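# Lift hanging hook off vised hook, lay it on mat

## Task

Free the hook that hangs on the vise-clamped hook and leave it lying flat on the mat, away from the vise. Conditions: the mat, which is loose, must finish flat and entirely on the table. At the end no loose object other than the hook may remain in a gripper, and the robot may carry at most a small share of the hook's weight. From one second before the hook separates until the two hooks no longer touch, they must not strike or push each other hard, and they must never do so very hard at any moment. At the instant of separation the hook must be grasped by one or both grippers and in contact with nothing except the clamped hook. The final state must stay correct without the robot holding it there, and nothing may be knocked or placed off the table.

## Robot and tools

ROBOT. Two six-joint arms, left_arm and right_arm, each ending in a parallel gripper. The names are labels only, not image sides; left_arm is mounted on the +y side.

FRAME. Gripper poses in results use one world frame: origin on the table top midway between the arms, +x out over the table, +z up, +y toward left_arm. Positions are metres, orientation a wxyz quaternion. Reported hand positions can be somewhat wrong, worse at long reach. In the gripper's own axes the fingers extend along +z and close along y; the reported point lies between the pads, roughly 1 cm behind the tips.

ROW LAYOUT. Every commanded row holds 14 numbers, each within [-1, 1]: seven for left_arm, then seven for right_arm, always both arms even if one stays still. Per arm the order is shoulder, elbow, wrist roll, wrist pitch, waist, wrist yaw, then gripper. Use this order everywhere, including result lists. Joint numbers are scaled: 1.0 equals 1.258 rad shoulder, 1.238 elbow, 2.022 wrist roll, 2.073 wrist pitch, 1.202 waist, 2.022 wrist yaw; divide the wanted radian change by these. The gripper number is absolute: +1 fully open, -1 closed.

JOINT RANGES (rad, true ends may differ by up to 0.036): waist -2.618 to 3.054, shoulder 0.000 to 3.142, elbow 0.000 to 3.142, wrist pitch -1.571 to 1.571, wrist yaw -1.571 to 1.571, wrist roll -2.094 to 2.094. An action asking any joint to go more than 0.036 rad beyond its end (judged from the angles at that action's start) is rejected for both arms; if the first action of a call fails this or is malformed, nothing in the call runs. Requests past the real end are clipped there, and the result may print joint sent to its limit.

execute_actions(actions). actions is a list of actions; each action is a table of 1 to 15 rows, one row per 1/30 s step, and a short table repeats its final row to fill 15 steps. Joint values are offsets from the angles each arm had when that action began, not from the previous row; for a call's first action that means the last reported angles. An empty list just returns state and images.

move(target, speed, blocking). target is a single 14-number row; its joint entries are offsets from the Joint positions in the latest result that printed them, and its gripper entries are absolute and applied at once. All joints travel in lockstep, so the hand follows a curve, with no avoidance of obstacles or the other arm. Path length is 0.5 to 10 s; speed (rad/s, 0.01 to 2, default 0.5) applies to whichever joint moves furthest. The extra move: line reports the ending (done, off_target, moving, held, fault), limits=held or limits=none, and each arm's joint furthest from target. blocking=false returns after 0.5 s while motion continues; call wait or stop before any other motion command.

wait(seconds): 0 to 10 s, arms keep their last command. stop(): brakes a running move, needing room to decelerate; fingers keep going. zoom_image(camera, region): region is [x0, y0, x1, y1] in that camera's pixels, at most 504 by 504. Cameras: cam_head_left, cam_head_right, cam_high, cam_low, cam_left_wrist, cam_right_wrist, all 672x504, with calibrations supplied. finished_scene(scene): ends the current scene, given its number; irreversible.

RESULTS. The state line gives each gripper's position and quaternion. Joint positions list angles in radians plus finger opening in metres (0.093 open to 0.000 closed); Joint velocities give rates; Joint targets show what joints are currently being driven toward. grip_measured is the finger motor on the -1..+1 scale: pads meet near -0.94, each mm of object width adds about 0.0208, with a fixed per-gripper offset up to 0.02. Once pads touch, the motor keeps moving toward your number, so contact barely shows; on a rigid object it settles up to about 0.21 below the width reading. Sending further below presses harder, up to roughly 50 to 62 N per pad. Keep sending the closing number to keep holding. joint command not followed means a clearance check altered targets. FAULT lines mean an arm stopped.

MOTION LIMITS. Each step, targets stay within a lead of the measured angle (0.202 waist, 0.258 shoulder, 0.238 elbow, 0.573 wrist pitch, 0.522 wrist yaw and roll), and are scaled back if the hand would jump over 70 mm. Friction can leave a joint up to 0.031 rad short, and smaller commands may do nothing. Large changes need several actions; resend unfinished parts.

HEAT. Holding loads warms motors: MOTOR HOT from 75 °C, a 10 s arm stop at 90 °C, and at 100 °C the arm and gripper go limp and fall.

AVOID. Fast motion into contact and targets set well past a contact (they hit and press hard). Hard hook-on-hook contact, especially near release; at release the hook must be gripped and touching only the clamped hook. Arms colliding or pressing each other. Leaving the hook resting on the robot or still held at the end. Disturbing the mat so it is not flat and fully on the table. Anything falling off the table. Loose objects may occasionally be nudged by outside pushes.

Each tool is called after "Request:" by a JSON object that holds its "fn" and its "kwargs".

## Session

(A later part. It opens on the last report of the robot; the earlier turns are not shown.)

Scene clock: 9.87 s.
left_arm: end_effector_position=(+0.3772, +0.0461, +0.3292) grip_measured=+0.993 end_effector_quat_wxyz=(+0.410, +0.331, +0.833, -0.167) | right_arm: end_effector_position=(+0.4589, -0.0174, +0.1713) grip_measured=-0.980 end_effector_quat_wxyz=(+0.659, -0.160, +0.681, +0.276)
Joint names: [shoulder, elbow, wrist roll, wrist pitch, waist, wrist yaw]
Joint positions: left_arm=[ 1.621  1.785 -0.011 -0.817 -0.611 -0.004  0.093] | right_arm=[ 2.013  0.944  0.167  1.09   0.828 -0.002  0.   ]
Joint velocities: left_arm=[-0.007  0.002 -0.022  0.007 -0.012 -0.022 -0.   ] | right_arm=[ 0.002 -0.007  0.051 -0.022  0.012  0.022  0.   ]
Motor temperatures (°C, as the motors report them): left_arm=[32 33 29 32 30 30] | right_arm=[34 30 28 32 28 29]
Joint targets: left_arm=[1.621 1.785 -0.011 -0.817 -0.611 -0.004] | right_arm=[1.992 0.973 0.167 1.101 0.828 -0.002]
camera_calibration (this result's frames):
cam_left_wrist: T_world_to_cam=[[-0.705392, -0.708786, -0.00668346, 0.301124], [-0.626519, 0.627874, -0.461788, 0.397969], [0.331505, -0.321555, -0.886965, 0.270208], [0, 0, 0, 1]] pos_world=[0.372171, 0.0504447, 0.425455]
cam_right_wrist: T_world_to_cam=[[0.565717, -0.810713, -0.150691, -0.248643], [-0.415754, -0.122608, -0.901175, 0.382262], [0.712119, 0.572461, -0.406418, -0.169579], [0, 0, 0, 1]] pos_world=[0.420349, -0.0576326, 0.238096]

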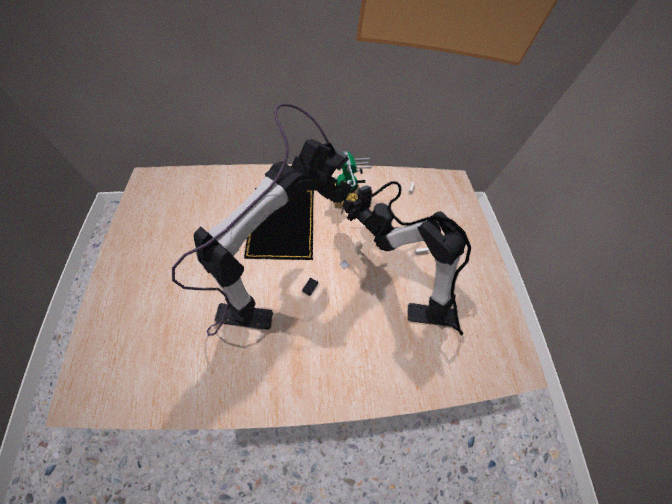

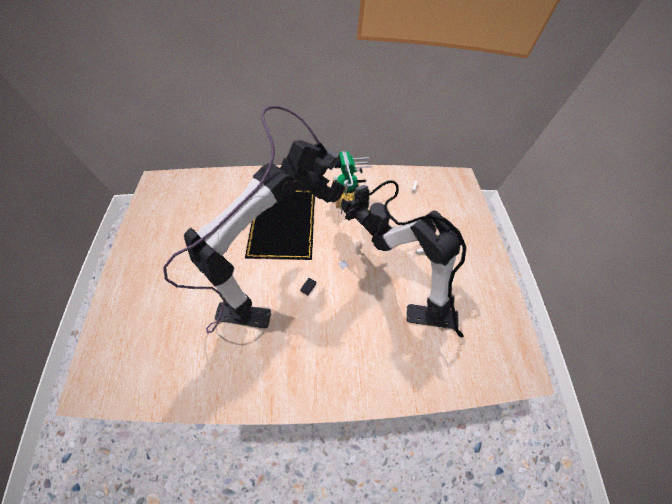

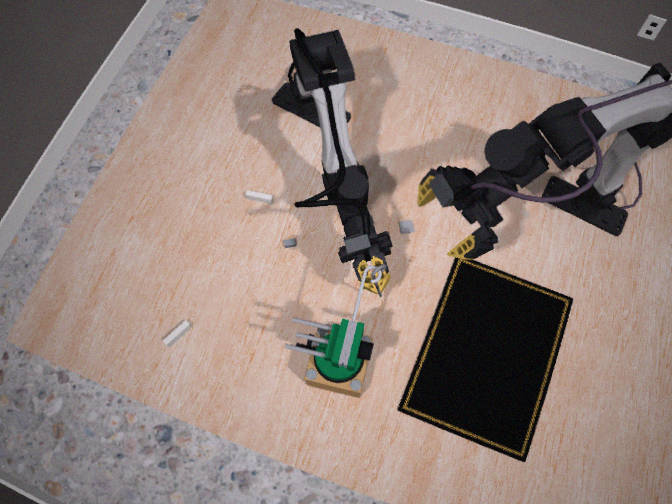

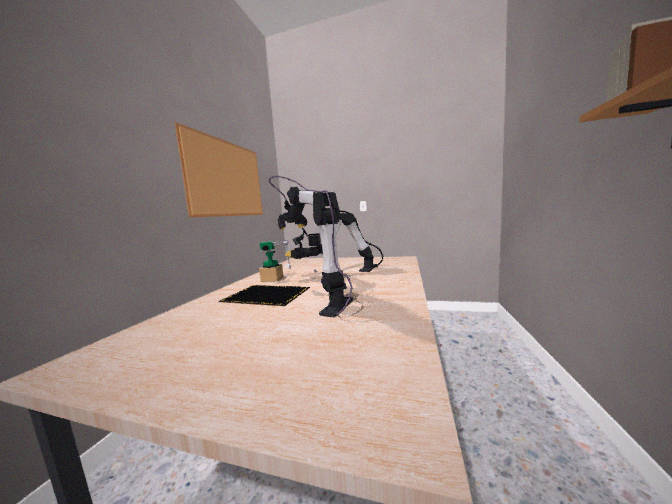

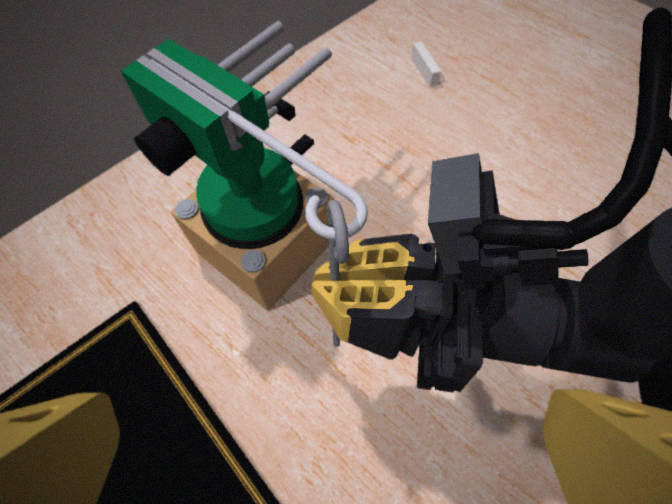

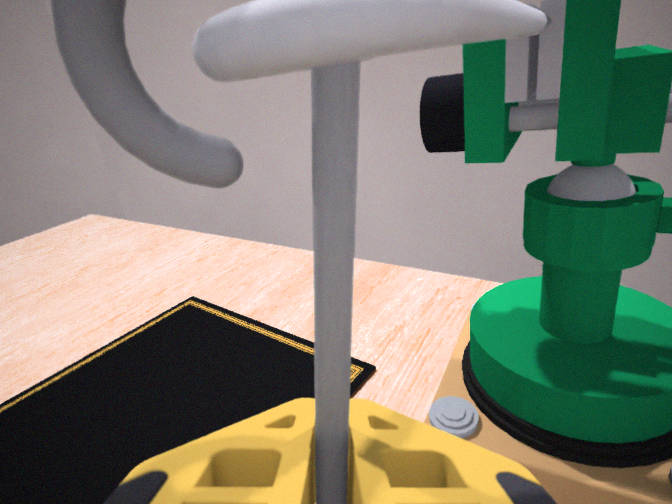

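Request:
{"fn": "execute_actions", "kwargs": {"actions": [[[0,0,0,0,0,0,1,-0.012,0.023,-0.012,0.005,0,0,-1],[0,0,0,0,0,0,1,-0.012,0.023,-0.018,0.005,0,0,-1],[0,0,0,0,0,0,1,-0.012,0.023,-0.024,0.005,0,0,-1],[0,0,0,0,0,0,1,-0.012,0.023,-0.03,0.005,0,0,-1],[0,0,0,0,0,0,1,-0.012,0.023,-0.036,0.005,0,0,-1],[0,0,0,0,0,0,1,-0.012,0.023,-0.041,0.005,0,0,-1],[0,0,0,0,0,0,1,-0.012,0.023,-0.045,0.005,0,0,-1],[0,0,0,0,0,0,1,-0.012,0.023,-0.045,0.005,0,0,-1],[0,0,0,0,0,0,1,-0.012,0.039,-0.045,0.005,0,0,-1]]]}}

Request:
{"fn": "zoom_image", "kwargs": {"camera": "cam_left_wrist", "region": [270,150,410,290]}}

Scene clock: 10.83 s.
left_arm: end_effector_position=(+0.3772, +0.0461, +0.3292) grip_measured=+0.993 end_effector_quat_wxyz=(+0.410, +0.331, +0.833, -0.167) | right_arm: end_effector_position=(+0.4617, -0.0154, +0.1788) grip_measured=-0.980 end_effector_quat_wxyz=(+0.674, -0.183, +0.669, +0.254)
Joint names: [shoulder, elbow, wrist roll, wrist pitch, waist, wrist yaw]
Joint positions: left_arm=[ 1.621  1.785 -0.011 -0.817 -0.611 -0.004  0.093] | right_arm=[ 2.013  0.963  0.093  1.088  0.828 -0.002  0.   ]
Joint velocities: left_arm=[ 0.017  0.012  0.037  0.022 -0.012 -0.007 -0.002] | right_arm=[-0.002  0.017 -0.125 -0.007 -0.007 -0.081  0.   ]
Motor temperatures (°C, as the motors report them): left_arm=[32 33 29 33 30 30] | right_arm=[34 31 28 32 28 29]
Joint targets: left_arm=[1.621 1.785 -0.011 -0.817 -0.611 -0.004] | right_arm=[1.998 0.992 0.076 1.100 0.828 -0.002]
camera_calibration (this result's frames):
cam_left_wrist: T_world_to_cam=[[-0.705392, -0.708786, -0.00668346, 0.301124], [-0.626519, 0.627874, -0.461788, 0.397969], [0.331505, -0.321555, -0.886965, 0.270208], [0, 0, 0, 1]] pos_world=[0.372171, 0.0504447, 0.425455]
cam_right_wrist: T_world_to_cam=[[0.570469, -0.817655, -0.0774879, -0.262858], [-0.363972, -0.167103, -0.916297, 0.368467], [0.736267, 0.550923, -0.392931, -0.18354], [0, 0, 0, 1]] pos_world=[0.419199, -0.0522386, 0.245138]

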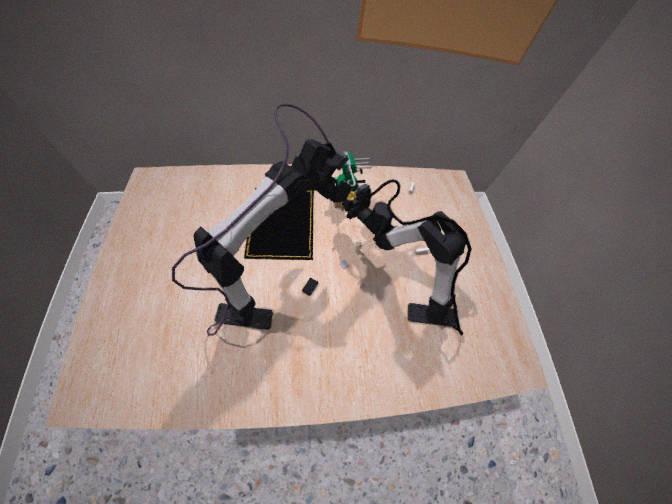

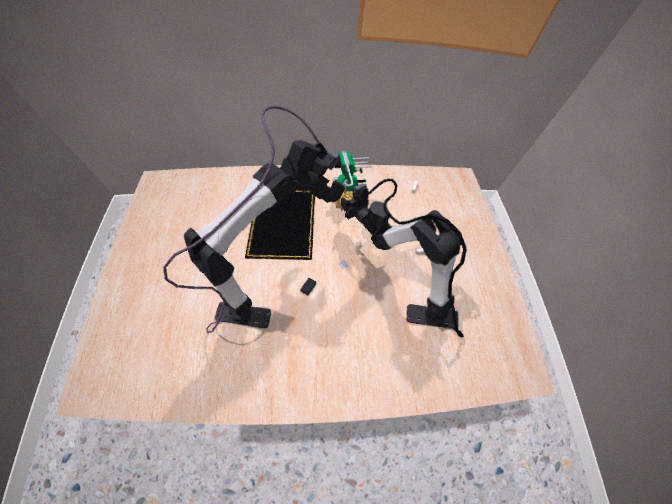

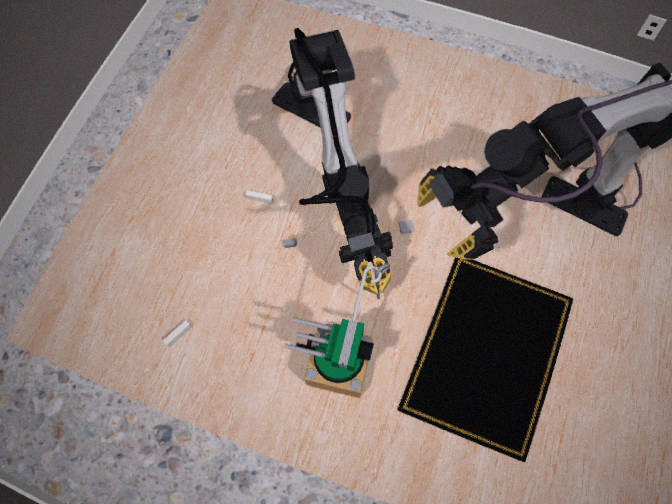

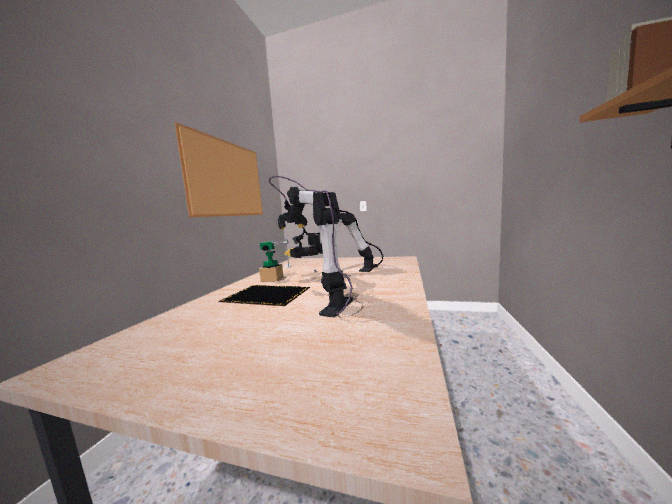

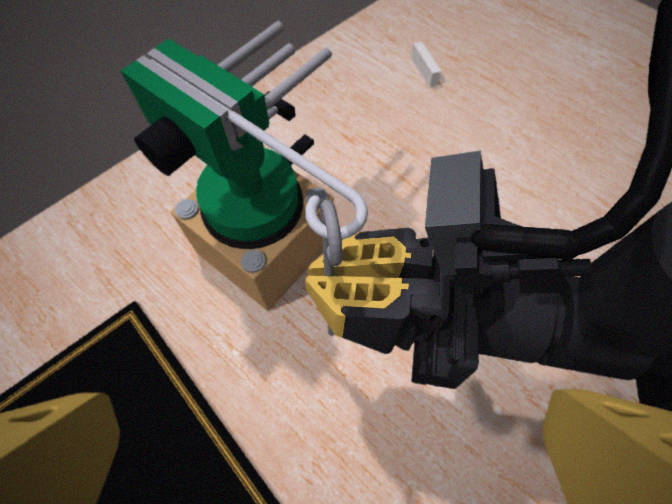

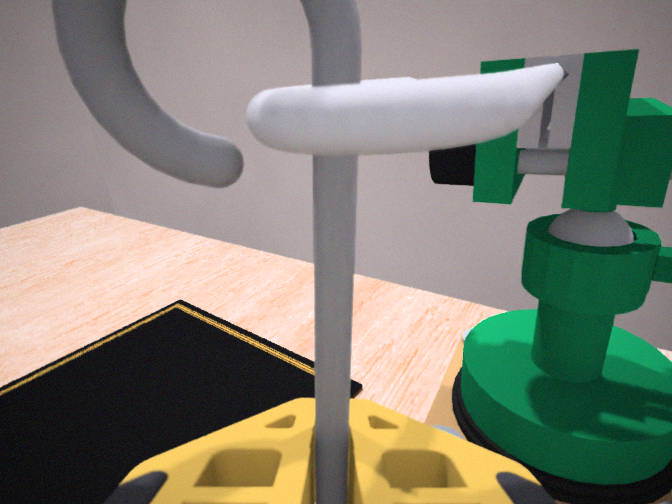

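Region (270, 150, 410, 290) of cam_left_wrist's 672x504 image, scaled by 3.600, with more detail than that image has.

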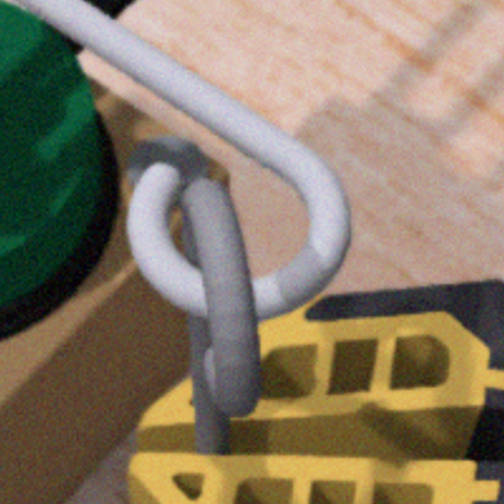

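Request:
{"fn": "execute_actions", "kwargs": {"actions": [[[0,0,0,0,0,0,1,-0.029,0.023,0,0.006,0,0,-1]]]}}

Request:
{"fn": "zoom_image", "kwargs": {"camera": "cam_left_wrist", "region": [270,150,410,290]}}

Scene clock: 11.50 s.
left_arm: end_effector_position=(+0.3772, +0.0461, +0.3292) grip_measured=+0.993 end_effector_quat_wxyz=(+0.410, +0.331, +0.833, -0.167) | right_arm: end_effector_position=(+0.4609, -0.0160, +0.1865) grip_measured=-0.980 end_effector_quat_wxyz=(+0.679, -0.182, +0.664, +0.255)
Joint names: [shoulder, elbow, wrist roll, wrist pitch, waist, wrist yaw]
Joint positions: left_arm=[ 1.621  1.785 -0.011 -0.817 -0.611 -0.004  0.093] | right_arm=[ 1.998  0.963  0.091  1.087  0.828 -0.002  0.   ]
Joint velocities: left_arm=[-0.002 -0.007 -0.051 -0.022 -0.002 -0.066 -0.   ] | right_arm=[-0.007 -0.022  0.081 -0.007 -0.007  0.022  0.   ]
Motor temperatures (°C, as the motors report them): left_arm=[32 33 29 33 30 30] | right_arm=[35 31 28 33 28 29]
Joint targets: left_arm=[1.621 1.785 -0.011 -0.817 -0.611 -0.004] | right_arm=[1.976 0.992 0.092 1.100 0.828 -0.002]
camera_calibration (this result's frames):
cam_left_wrist: T_world_to_cam=[[-0.705392, -0.708786, -0.00668346, 0.301124], [-0.626519, 0.627874, -0.461788, 0.397969], [0.331505, -0.321555, -0.886965, 0.270208], [0, 0, 0, 1]] pos_world=[0.372171, 0.0504447, 0.425455]
cam_right_wrist: T_world_to_cam=[[0.571362, -0.81719, -0.0757979, -0.262998], [-0.352435, -0.160905, -0.9219, 0.370932], [0.741171, 0.553452, -0.379941, -0.184226], [0, 0, 0, 1]] pos_world=[0.417539, -0.053274, 0.252032]

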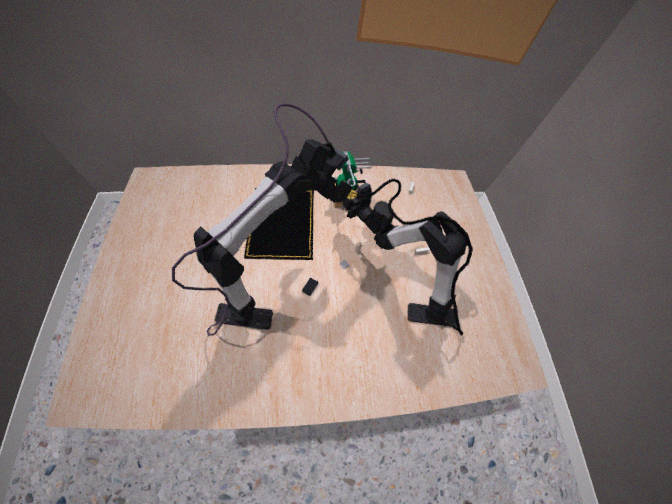

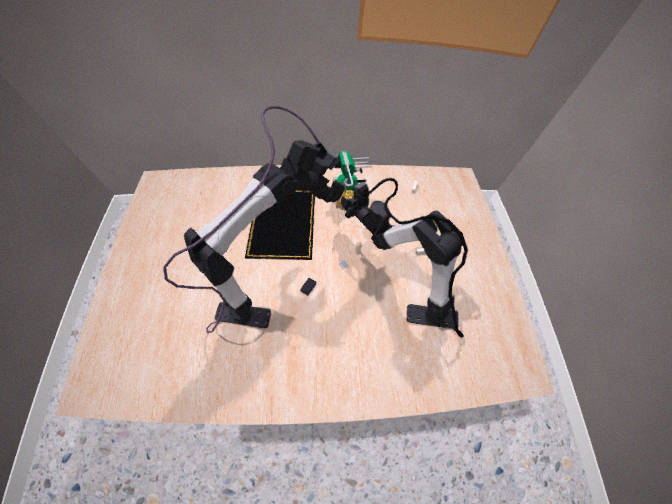

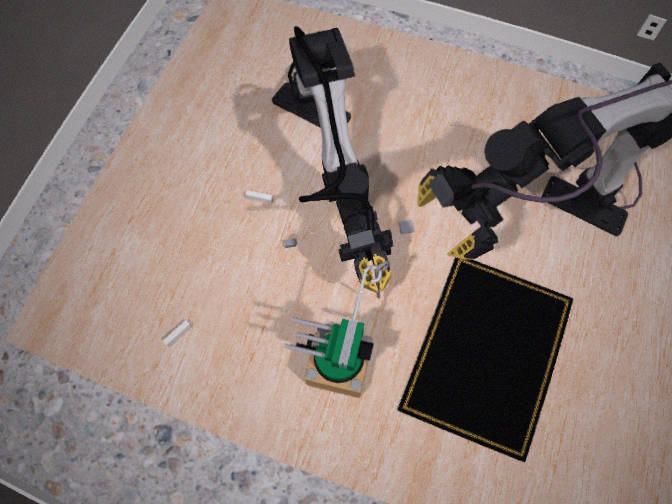

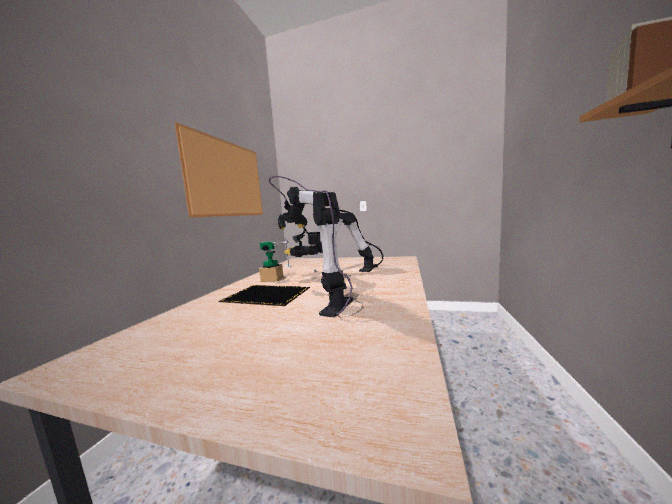

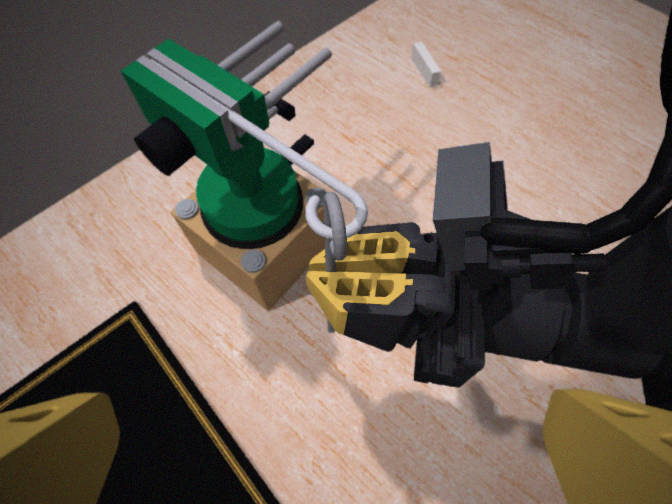

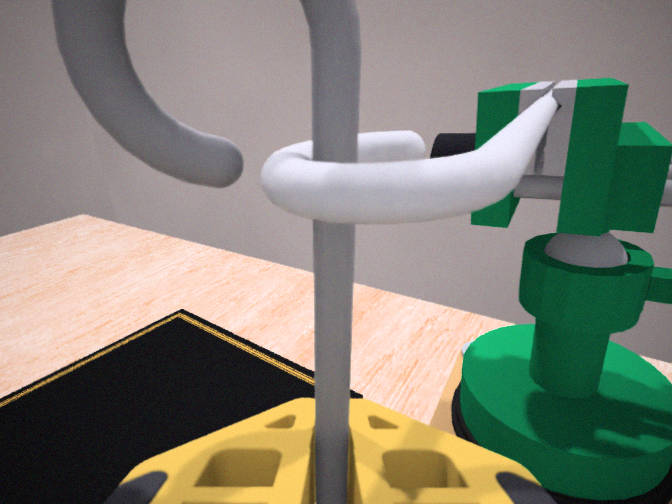

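Region (270, 150, 410, 290) of cam_left_wrist's 672x504 image, scaled by 3.600, with more detail than that image has.

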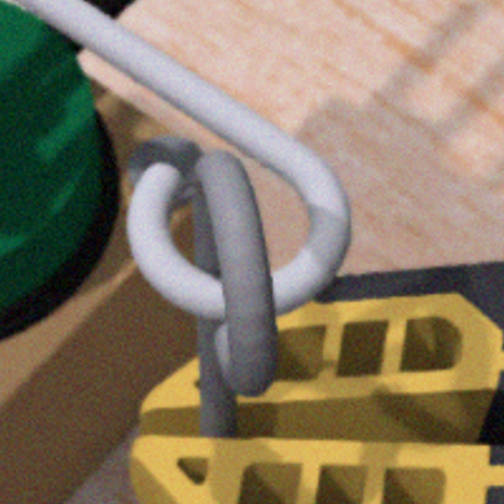

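Request:
{"fn": "execute_actions", "kwargs": {"actions": [[[0,0,0,0,0,0,1,-0.015,0.023,0.018,0.006,0,0,-1],[0,0,0,0,0,0,1,-0.015,0.023,0.018,0.006,0,0,-1],[0,0,0,0,0,0,1,-0.022,0.023,0.018,0.006,0,0,-1],[0,0,0,0,0,0,1,-0.028,0.023,0.018,0.006,0,0,-1],[0,0,0,0,0,0,1,-0.032,0.023,0.018,0.006,0,0,-1],[0,0,0,0,0,0,1,-0.035,0.023,0.018,0.006,0,0,-1]]]}}

Request:
{"fn": "zoom_image", "kwargs": {"camera": "cam_left_wrist", "region": [270,150,410,290]}}

Scene clock: 12.23 s.
left_arm: end_effector_position=(+0.3772, +0.0461, +0.3292) grip_measured=+0.993 end_effector_quat_wxyz=(+0.410, +0.331, +0.833, -0.167) | right_arm: end_effector_position=(+0.4592, -0.0172, +0.1995) grip_measured=-0.980 end_effector_quat_wxyz=(+0.684, -0.172, +0.657, +0.266)
Joint names: [shoulder, elbow, wrist roll, wrist pitch, waist, wrist yaw]
Joint positions: left_arm=[ 1.621  1.785 -0.011 -0.817 -0.611 -0.004  0.093] | right_arm=[ 1.973  0.963  0.116  1.086  0.828 -0.002  0.   ]
Joint velocities: left_arm=[ 0.002 -0.002  0.022  0.022 -0.007  0.007 -0.001] | right_arm=[ 0.012 -0.007  0.007 -0.095 -0.017 -0.022  0.   ]
Motor temperatures (°C, as the motors report them): left_arm=[32 33 29 33 30 30] | right_arm=[35 31 28 33 28 29]
Joint targets: left_arm=[1.621 1.785 -0.011 -0.817 -0.611 -0.004] | right_arm=[1.954 0.992 0.127 1.099 0.828 -0.002]
camera_calibration (this result's frames):
cam_left_wrist: T_world_to_cam=[[-0.705392, -0.708786, -0.00668346, 0.301124], [-0.626519, 0.627874, -0.461788, 0.397969], [0.331505, -0.321555, -0.886965, 0.270208], [0, 0, 0, 1]] pos_world=[0.372171, 0.0504447, 0.425455]
cam_right_wrist: T_world_to_cam=[[0.573136, -0.813149, -0.101505, -0.25765], [-0.347712, -0.129155, -0.928663, 0.381969], [0.742032, 0.567545, -0.356765, -0.18219], [0, 0, 0, 1]] pos_world=[0.415674, -0.0567731, 0.263569]

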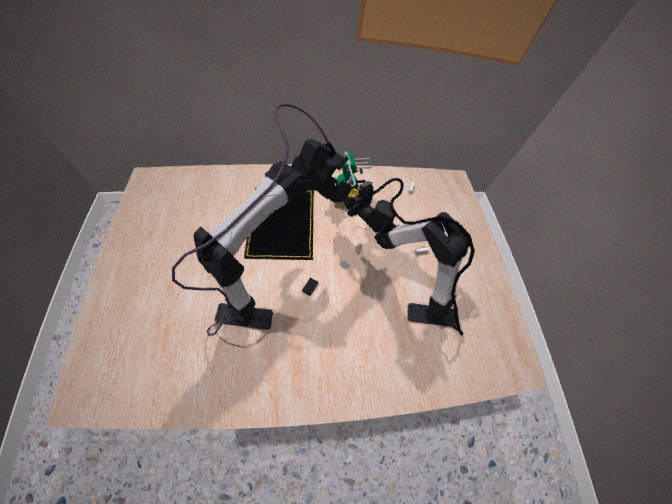

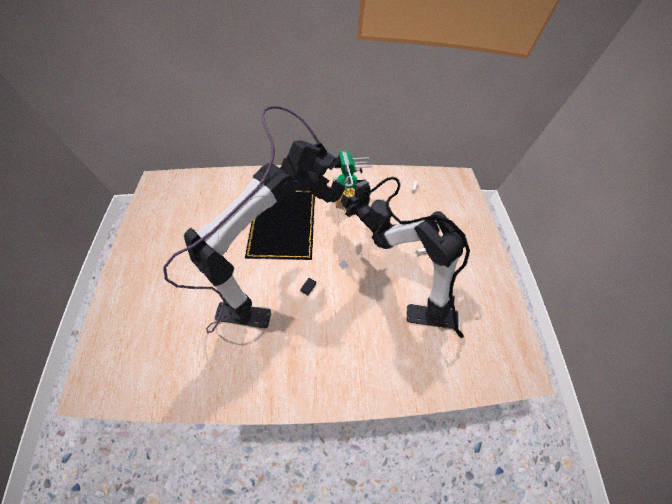

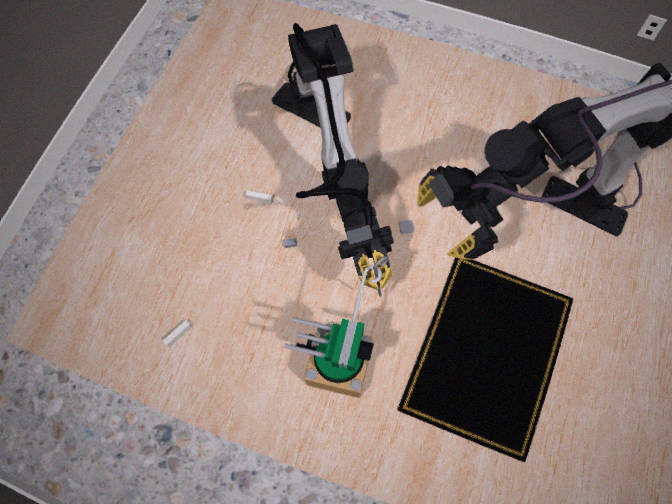

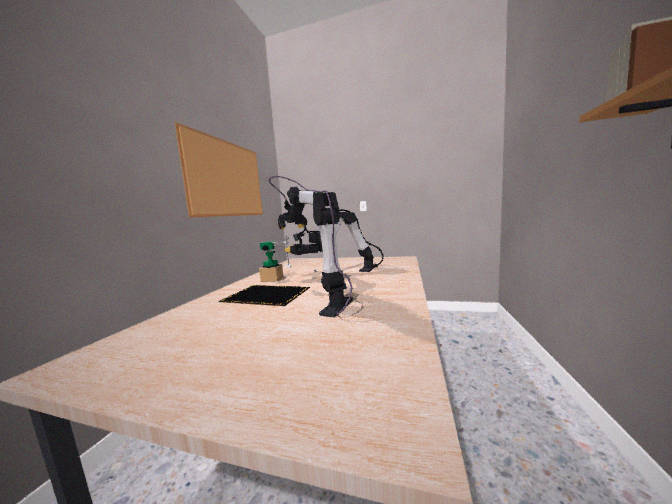

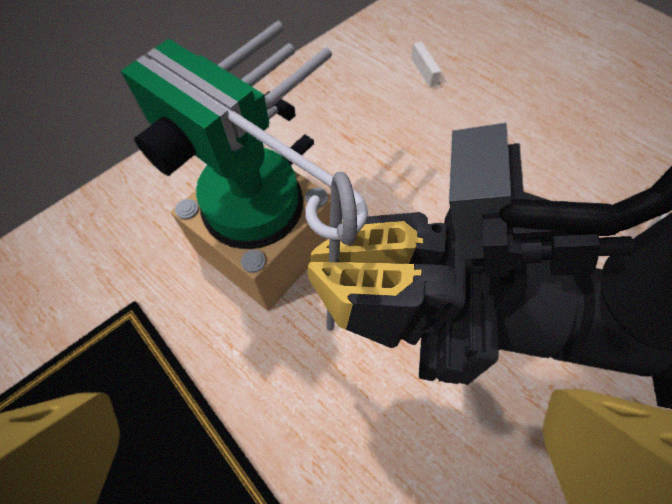

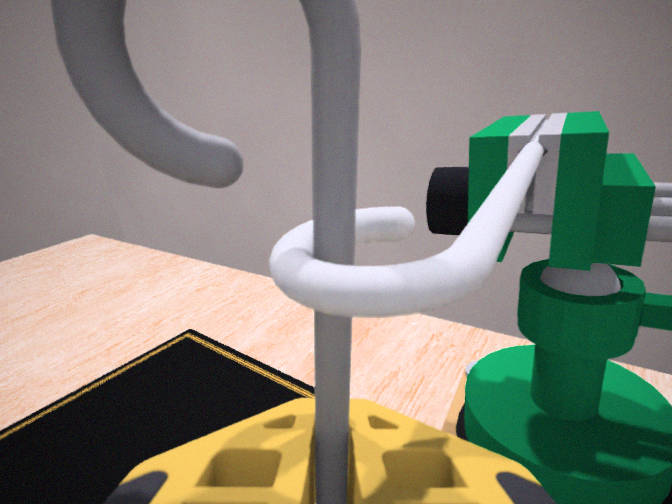

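Region (270, 150, 410, 290) of cam_left_wrist's 672x504 image, scaled by 3.600, with more detail than that image has.

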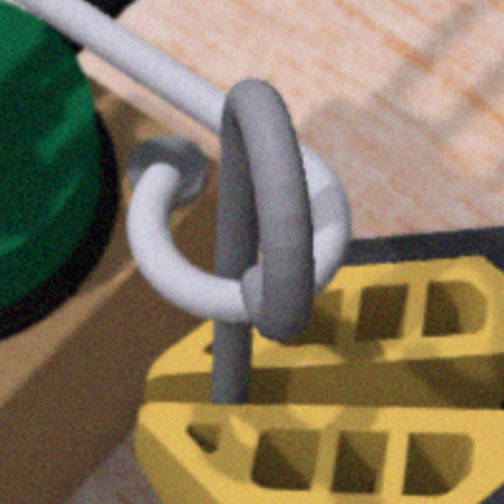

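Request:
{"fn": "execute_actions", "kwargs": {"actions": [[[0,0,0,0,0,0,1,-0.012,0.023,0,0.006,-0.012,0,-1],[0,0,0,0,0,0,1,-0.012,0.023,0,0.006,-0.014,0,-1],[0,0,0,0,0,0,1,-0.012,0.023,0,0.006,-0.016,0,-1],[0,0,0,0,0,0,1,-0.012,0.023,0,0.006,-0.018,0,-1],[0,0,0,0,0,0,1,-0.012,0.023,0,0.006,-0.02,0,-1],[0,0,0,0,0,0,1,-0.012,0.023,0,0.006,-0.022,0,-1],[0,0,0,0,0,0,1,-0.012,0.023,0,0.006,-0.024,0,-1],[0,0,0,0,0,0,1,-0.012,0.023,0,0.006,-0.025,0,-1]]]}}

Request:
{"fn": "zoom_image", "kwargs": {"camera": "cam_left_wrist", "region": [270,130,410,270]}}

Scene clock: 13.13 s.
left_arm: end_effector_position=(+0.3772, +0.0461, +0.3292) grip_measured=+0.993 end_effector_quat_wxyz=(+0.410, +0.331, +0.833, -0.167) | right_arm: end_effector_position=(+0.4664, -0.0274, +0.1995) grip_measured=-0.980 end_effector_quat_wxyz=(+0.687, -0.164, +0.659, +0.259)
Joint names: [shoulder, elbow, wrist roll, wrist pitch, waist, wrist yaw]
Joint positions: left_arm=[ 1.621  1.785 -0.011 -0.817 -0.611 -0.004  0.093] | right_arm=[ 1.973  0.963  0.117  1.086  0.805 -0.002  0.   ]
Joint velocities: left_arm=[-0.022 -0.007 -0.095  0.022 -0.002  0.022  0.   ] | right_arm=[ 0.002  0.012 -0.051  0.007 -0.007 -0.007  0.   ]
Motor temperatures (°C, as the motors report them): left_arm=[33 33 29 33 30 30] | right_arm=[35 31 28 33 28 29]
Joint targets: left_arm=[1.621 1.785 -0.011 -0.817 -0.611 -0.004] | right_arm=[1.958 0.992 0.116 1.099 0.798 -0.002]
camera_calibration (this result's frames):
cam_left_wrist: T_world_to_cam=[[-0.705392, -0.708786, -0.00668346, 0.301124], [-0.626519, 0.627874, -0.461788, 0.397969], [0.331505, -0.321555, -0.886965, 0.270208], [0, 0, 0, 1]] pos_world=[0.372171, 0.0504447, 0.425455]
cam_right_wrist: T_world_to_cam=[[0.55438, -0.825957, -0.102262, -0.261538], [-0.350971, -0.120602, -0.928587, 0.384893], [0.75464, 0.550682, -0.356747, -0.18808], [0, 0, 0, 1]] pos_world=[0.42201, -0.0660278, 0.263564]

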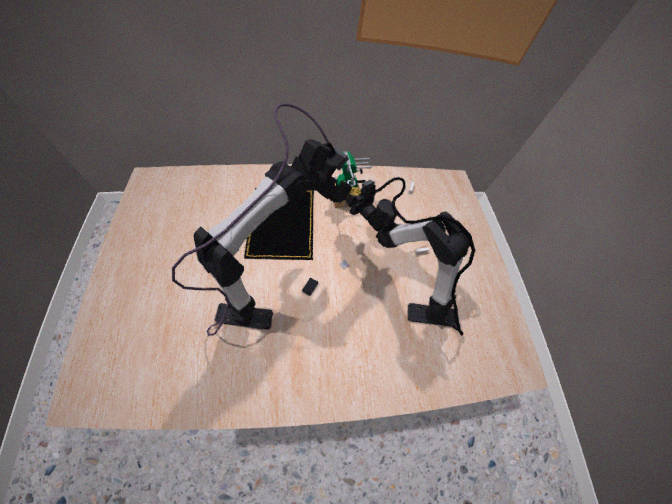

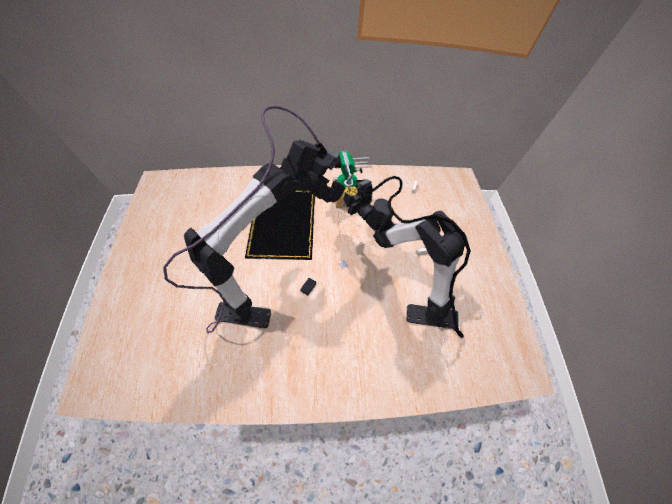

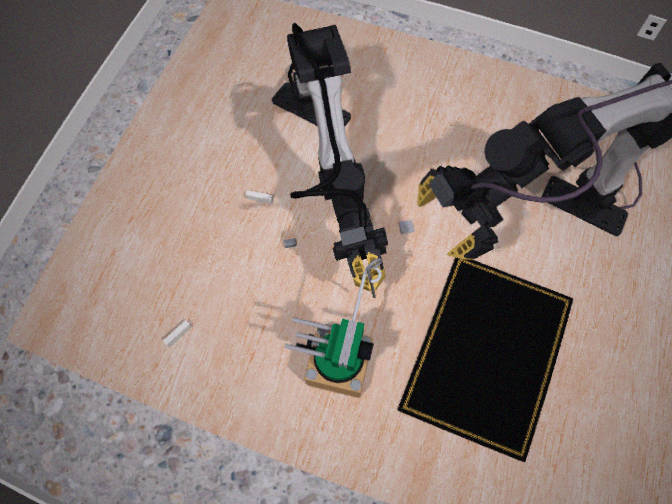

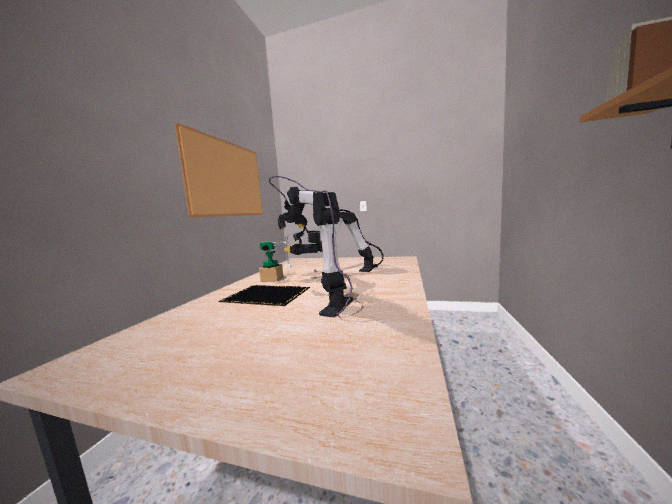

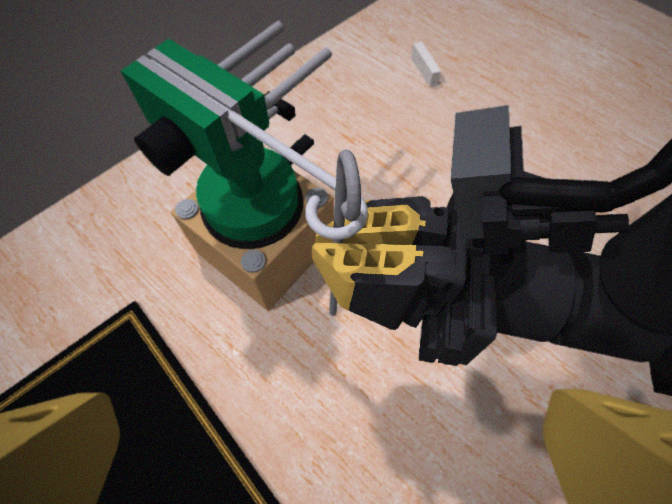

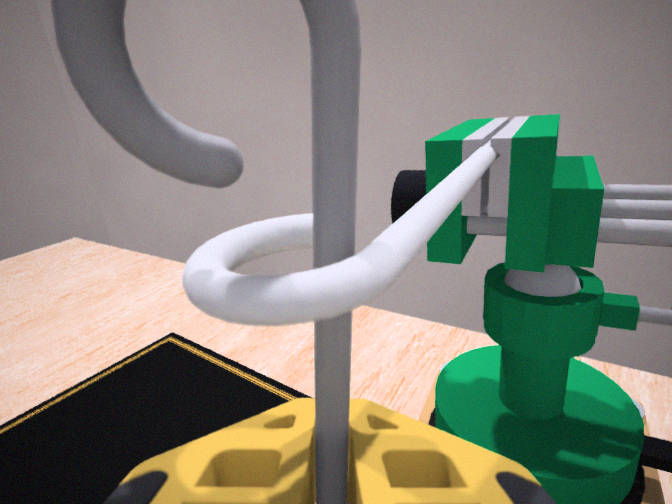

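Region (270, 130, 410, 270) of cam_left_wrist's 672x504 image, scaled by 3.600, with more detail than that image has.

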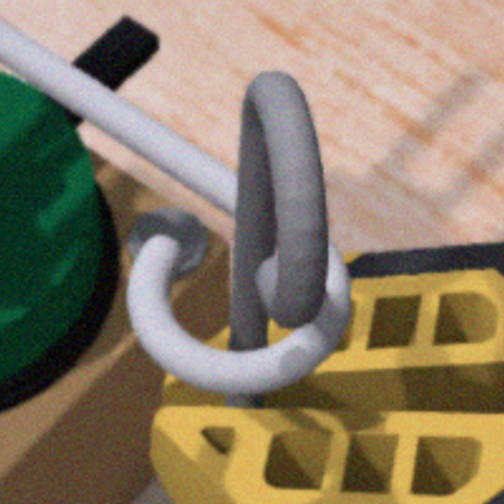

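Request:
{"fn": "execute_actions", "kwargs": {"actions": [[[0,0,0,0,0,0,1,0,0.040,0,0.006,0,0,-1],[0,0,0,0,0,0,1,0,0.040,0,0.006,0,0,-1],[0,0,0,0,0,0,1,0,0.040,0,0.006,0,0,-1],[0,0,0,0,0,0,1,0.019,0.040,0,0.006,0,0,-1],[0,0,0,0,0,0,1,0.019,0.040,0,0.006,0,0,-1],[0,0,0,0,0,0,1,0.019,0.040,0,0.006,0,0,-1],[0,0,0,0,0,0,1,0.019,0.040,0,0.006,0,0,-1],[0,0,0,0,0,0,1,0.019,0.040,0,0.006,0,0,-1],[0,0,0,0,0,0,1,0.019,0.040,0,0.006,-0.012,0,-1]]]}}

Request:
{"fn": "zoom_image", "kwargs": {"camera": "cam_left_wrist", "region": [270,130,410,270]}}

Scene clock: 13.90 s.
left_arm: end_effector_position=(+0.3772, +0.0461, +0.3292) grip_measured=+0.993 end_effector_quat_wxyz=(+0.410, +0.331, +0.833, -0.167) | right_arm: end_effector_position=(+0.4720, -0.0269, +0.2004) grip_measured=-0.980 end_effector_quat_wxyz=(+0.689, -0.162, +0.658, +0.258)
Joint names: [shoulder, elbow, wrist roll, wrist pitch, waist, wrist yaw]
Joint positions: left_arm=[ 1.621  1.785 -0.011 -0.817 -0.611 -0.004  0.093] | right_arm=[ 1.989  0.986  0.117  1.085  0.8   -0.002  0.   ]
Joint velocities: left_arm=[-0.007  0.012 -0.022 -0.007 -0.007 -0.037 -0.003] | right_arm=[-0.017  0.007 -0.022 -0.007 -0.012 -0.081  0.   ]
Motor temperatures (°C, as the motors report them): left_arm=[33 33 29 33 30 30] | right_arm=[36 31 28 33 28 29]
Joint targets: left_arm=[1.621 1.785 -0.011 -0.817 -0.611 -0.004] | right_arm=[1.997 1.013 0.117 1.099 0.791 -0.002]
camera_calibration (this result's frames):
cam_left_wrist: T_world_to_cam=[[-0.705392, -0.708786, -0.00668346, 0.301124], [-0.626519, 0.627874, -0.461788, 0.397969], [0.331505, -0.321555, -0.886965, 0.270208], [0, 0, 0, 1]] pos_world=[0.372171, 0.0504447, 0.425455]
cam_right_wrist: T_world_to_cam=[[0.550729, -0.828389, -0.102317, -0.262445], [-0.347458, -0.116071, -0.930484, 0.386582], [0.758927, 0.547996, -0.351754, -0.195341], [0, 0, 0, 1]] pos_world=[0.427107, -0.0654894, 0.264144]

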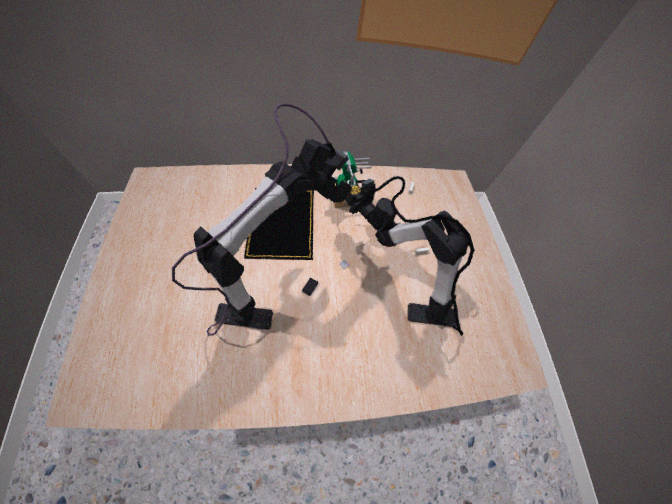

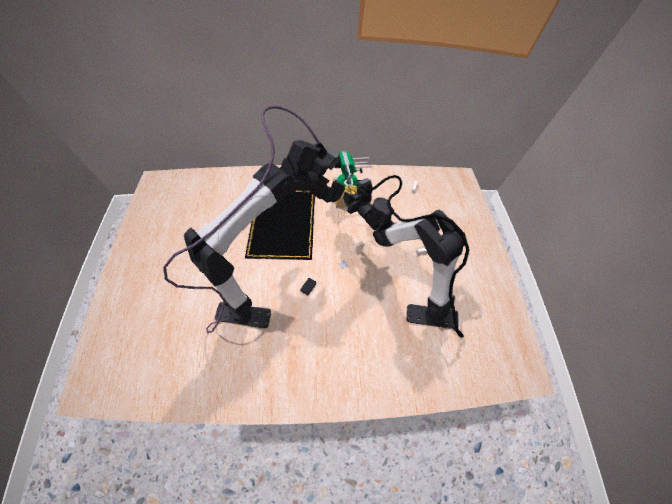

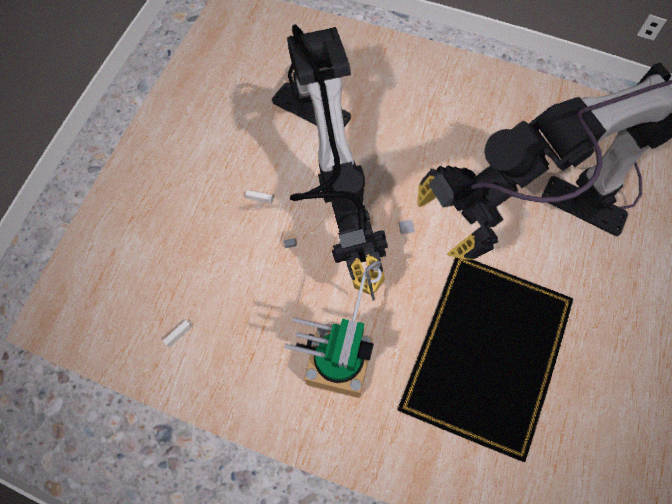

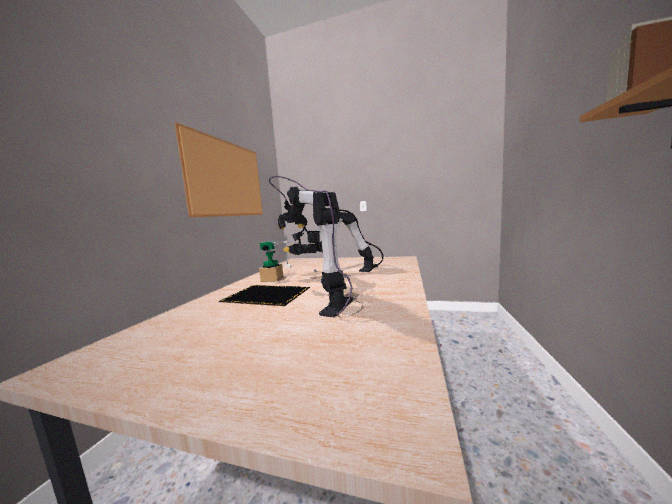

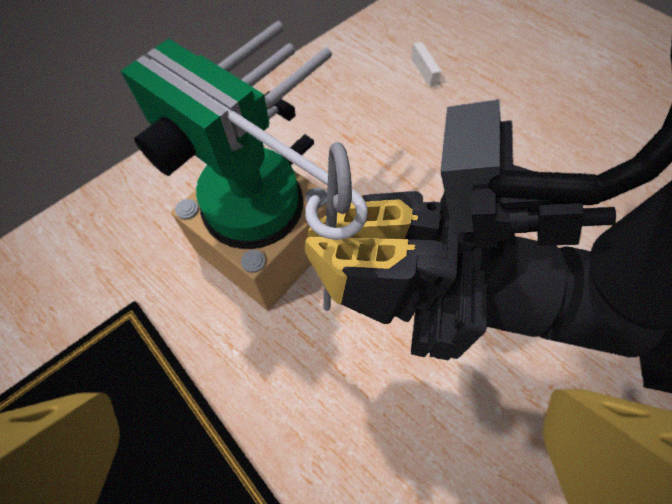

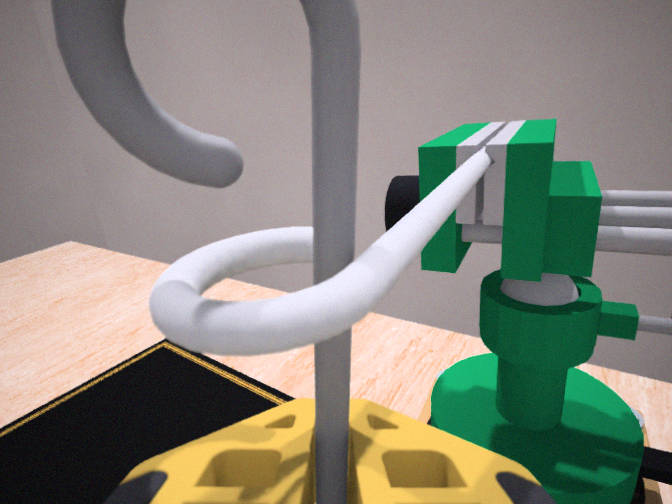

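Region (270, 130, 410, 270) of cam_left_wrist's 672x504 image, scaled by 3.600, with more detail than that image has.

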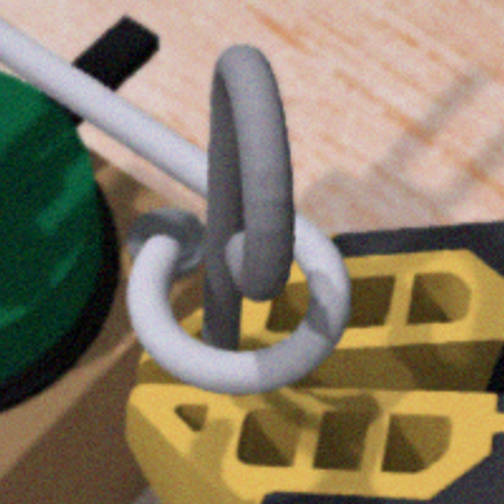

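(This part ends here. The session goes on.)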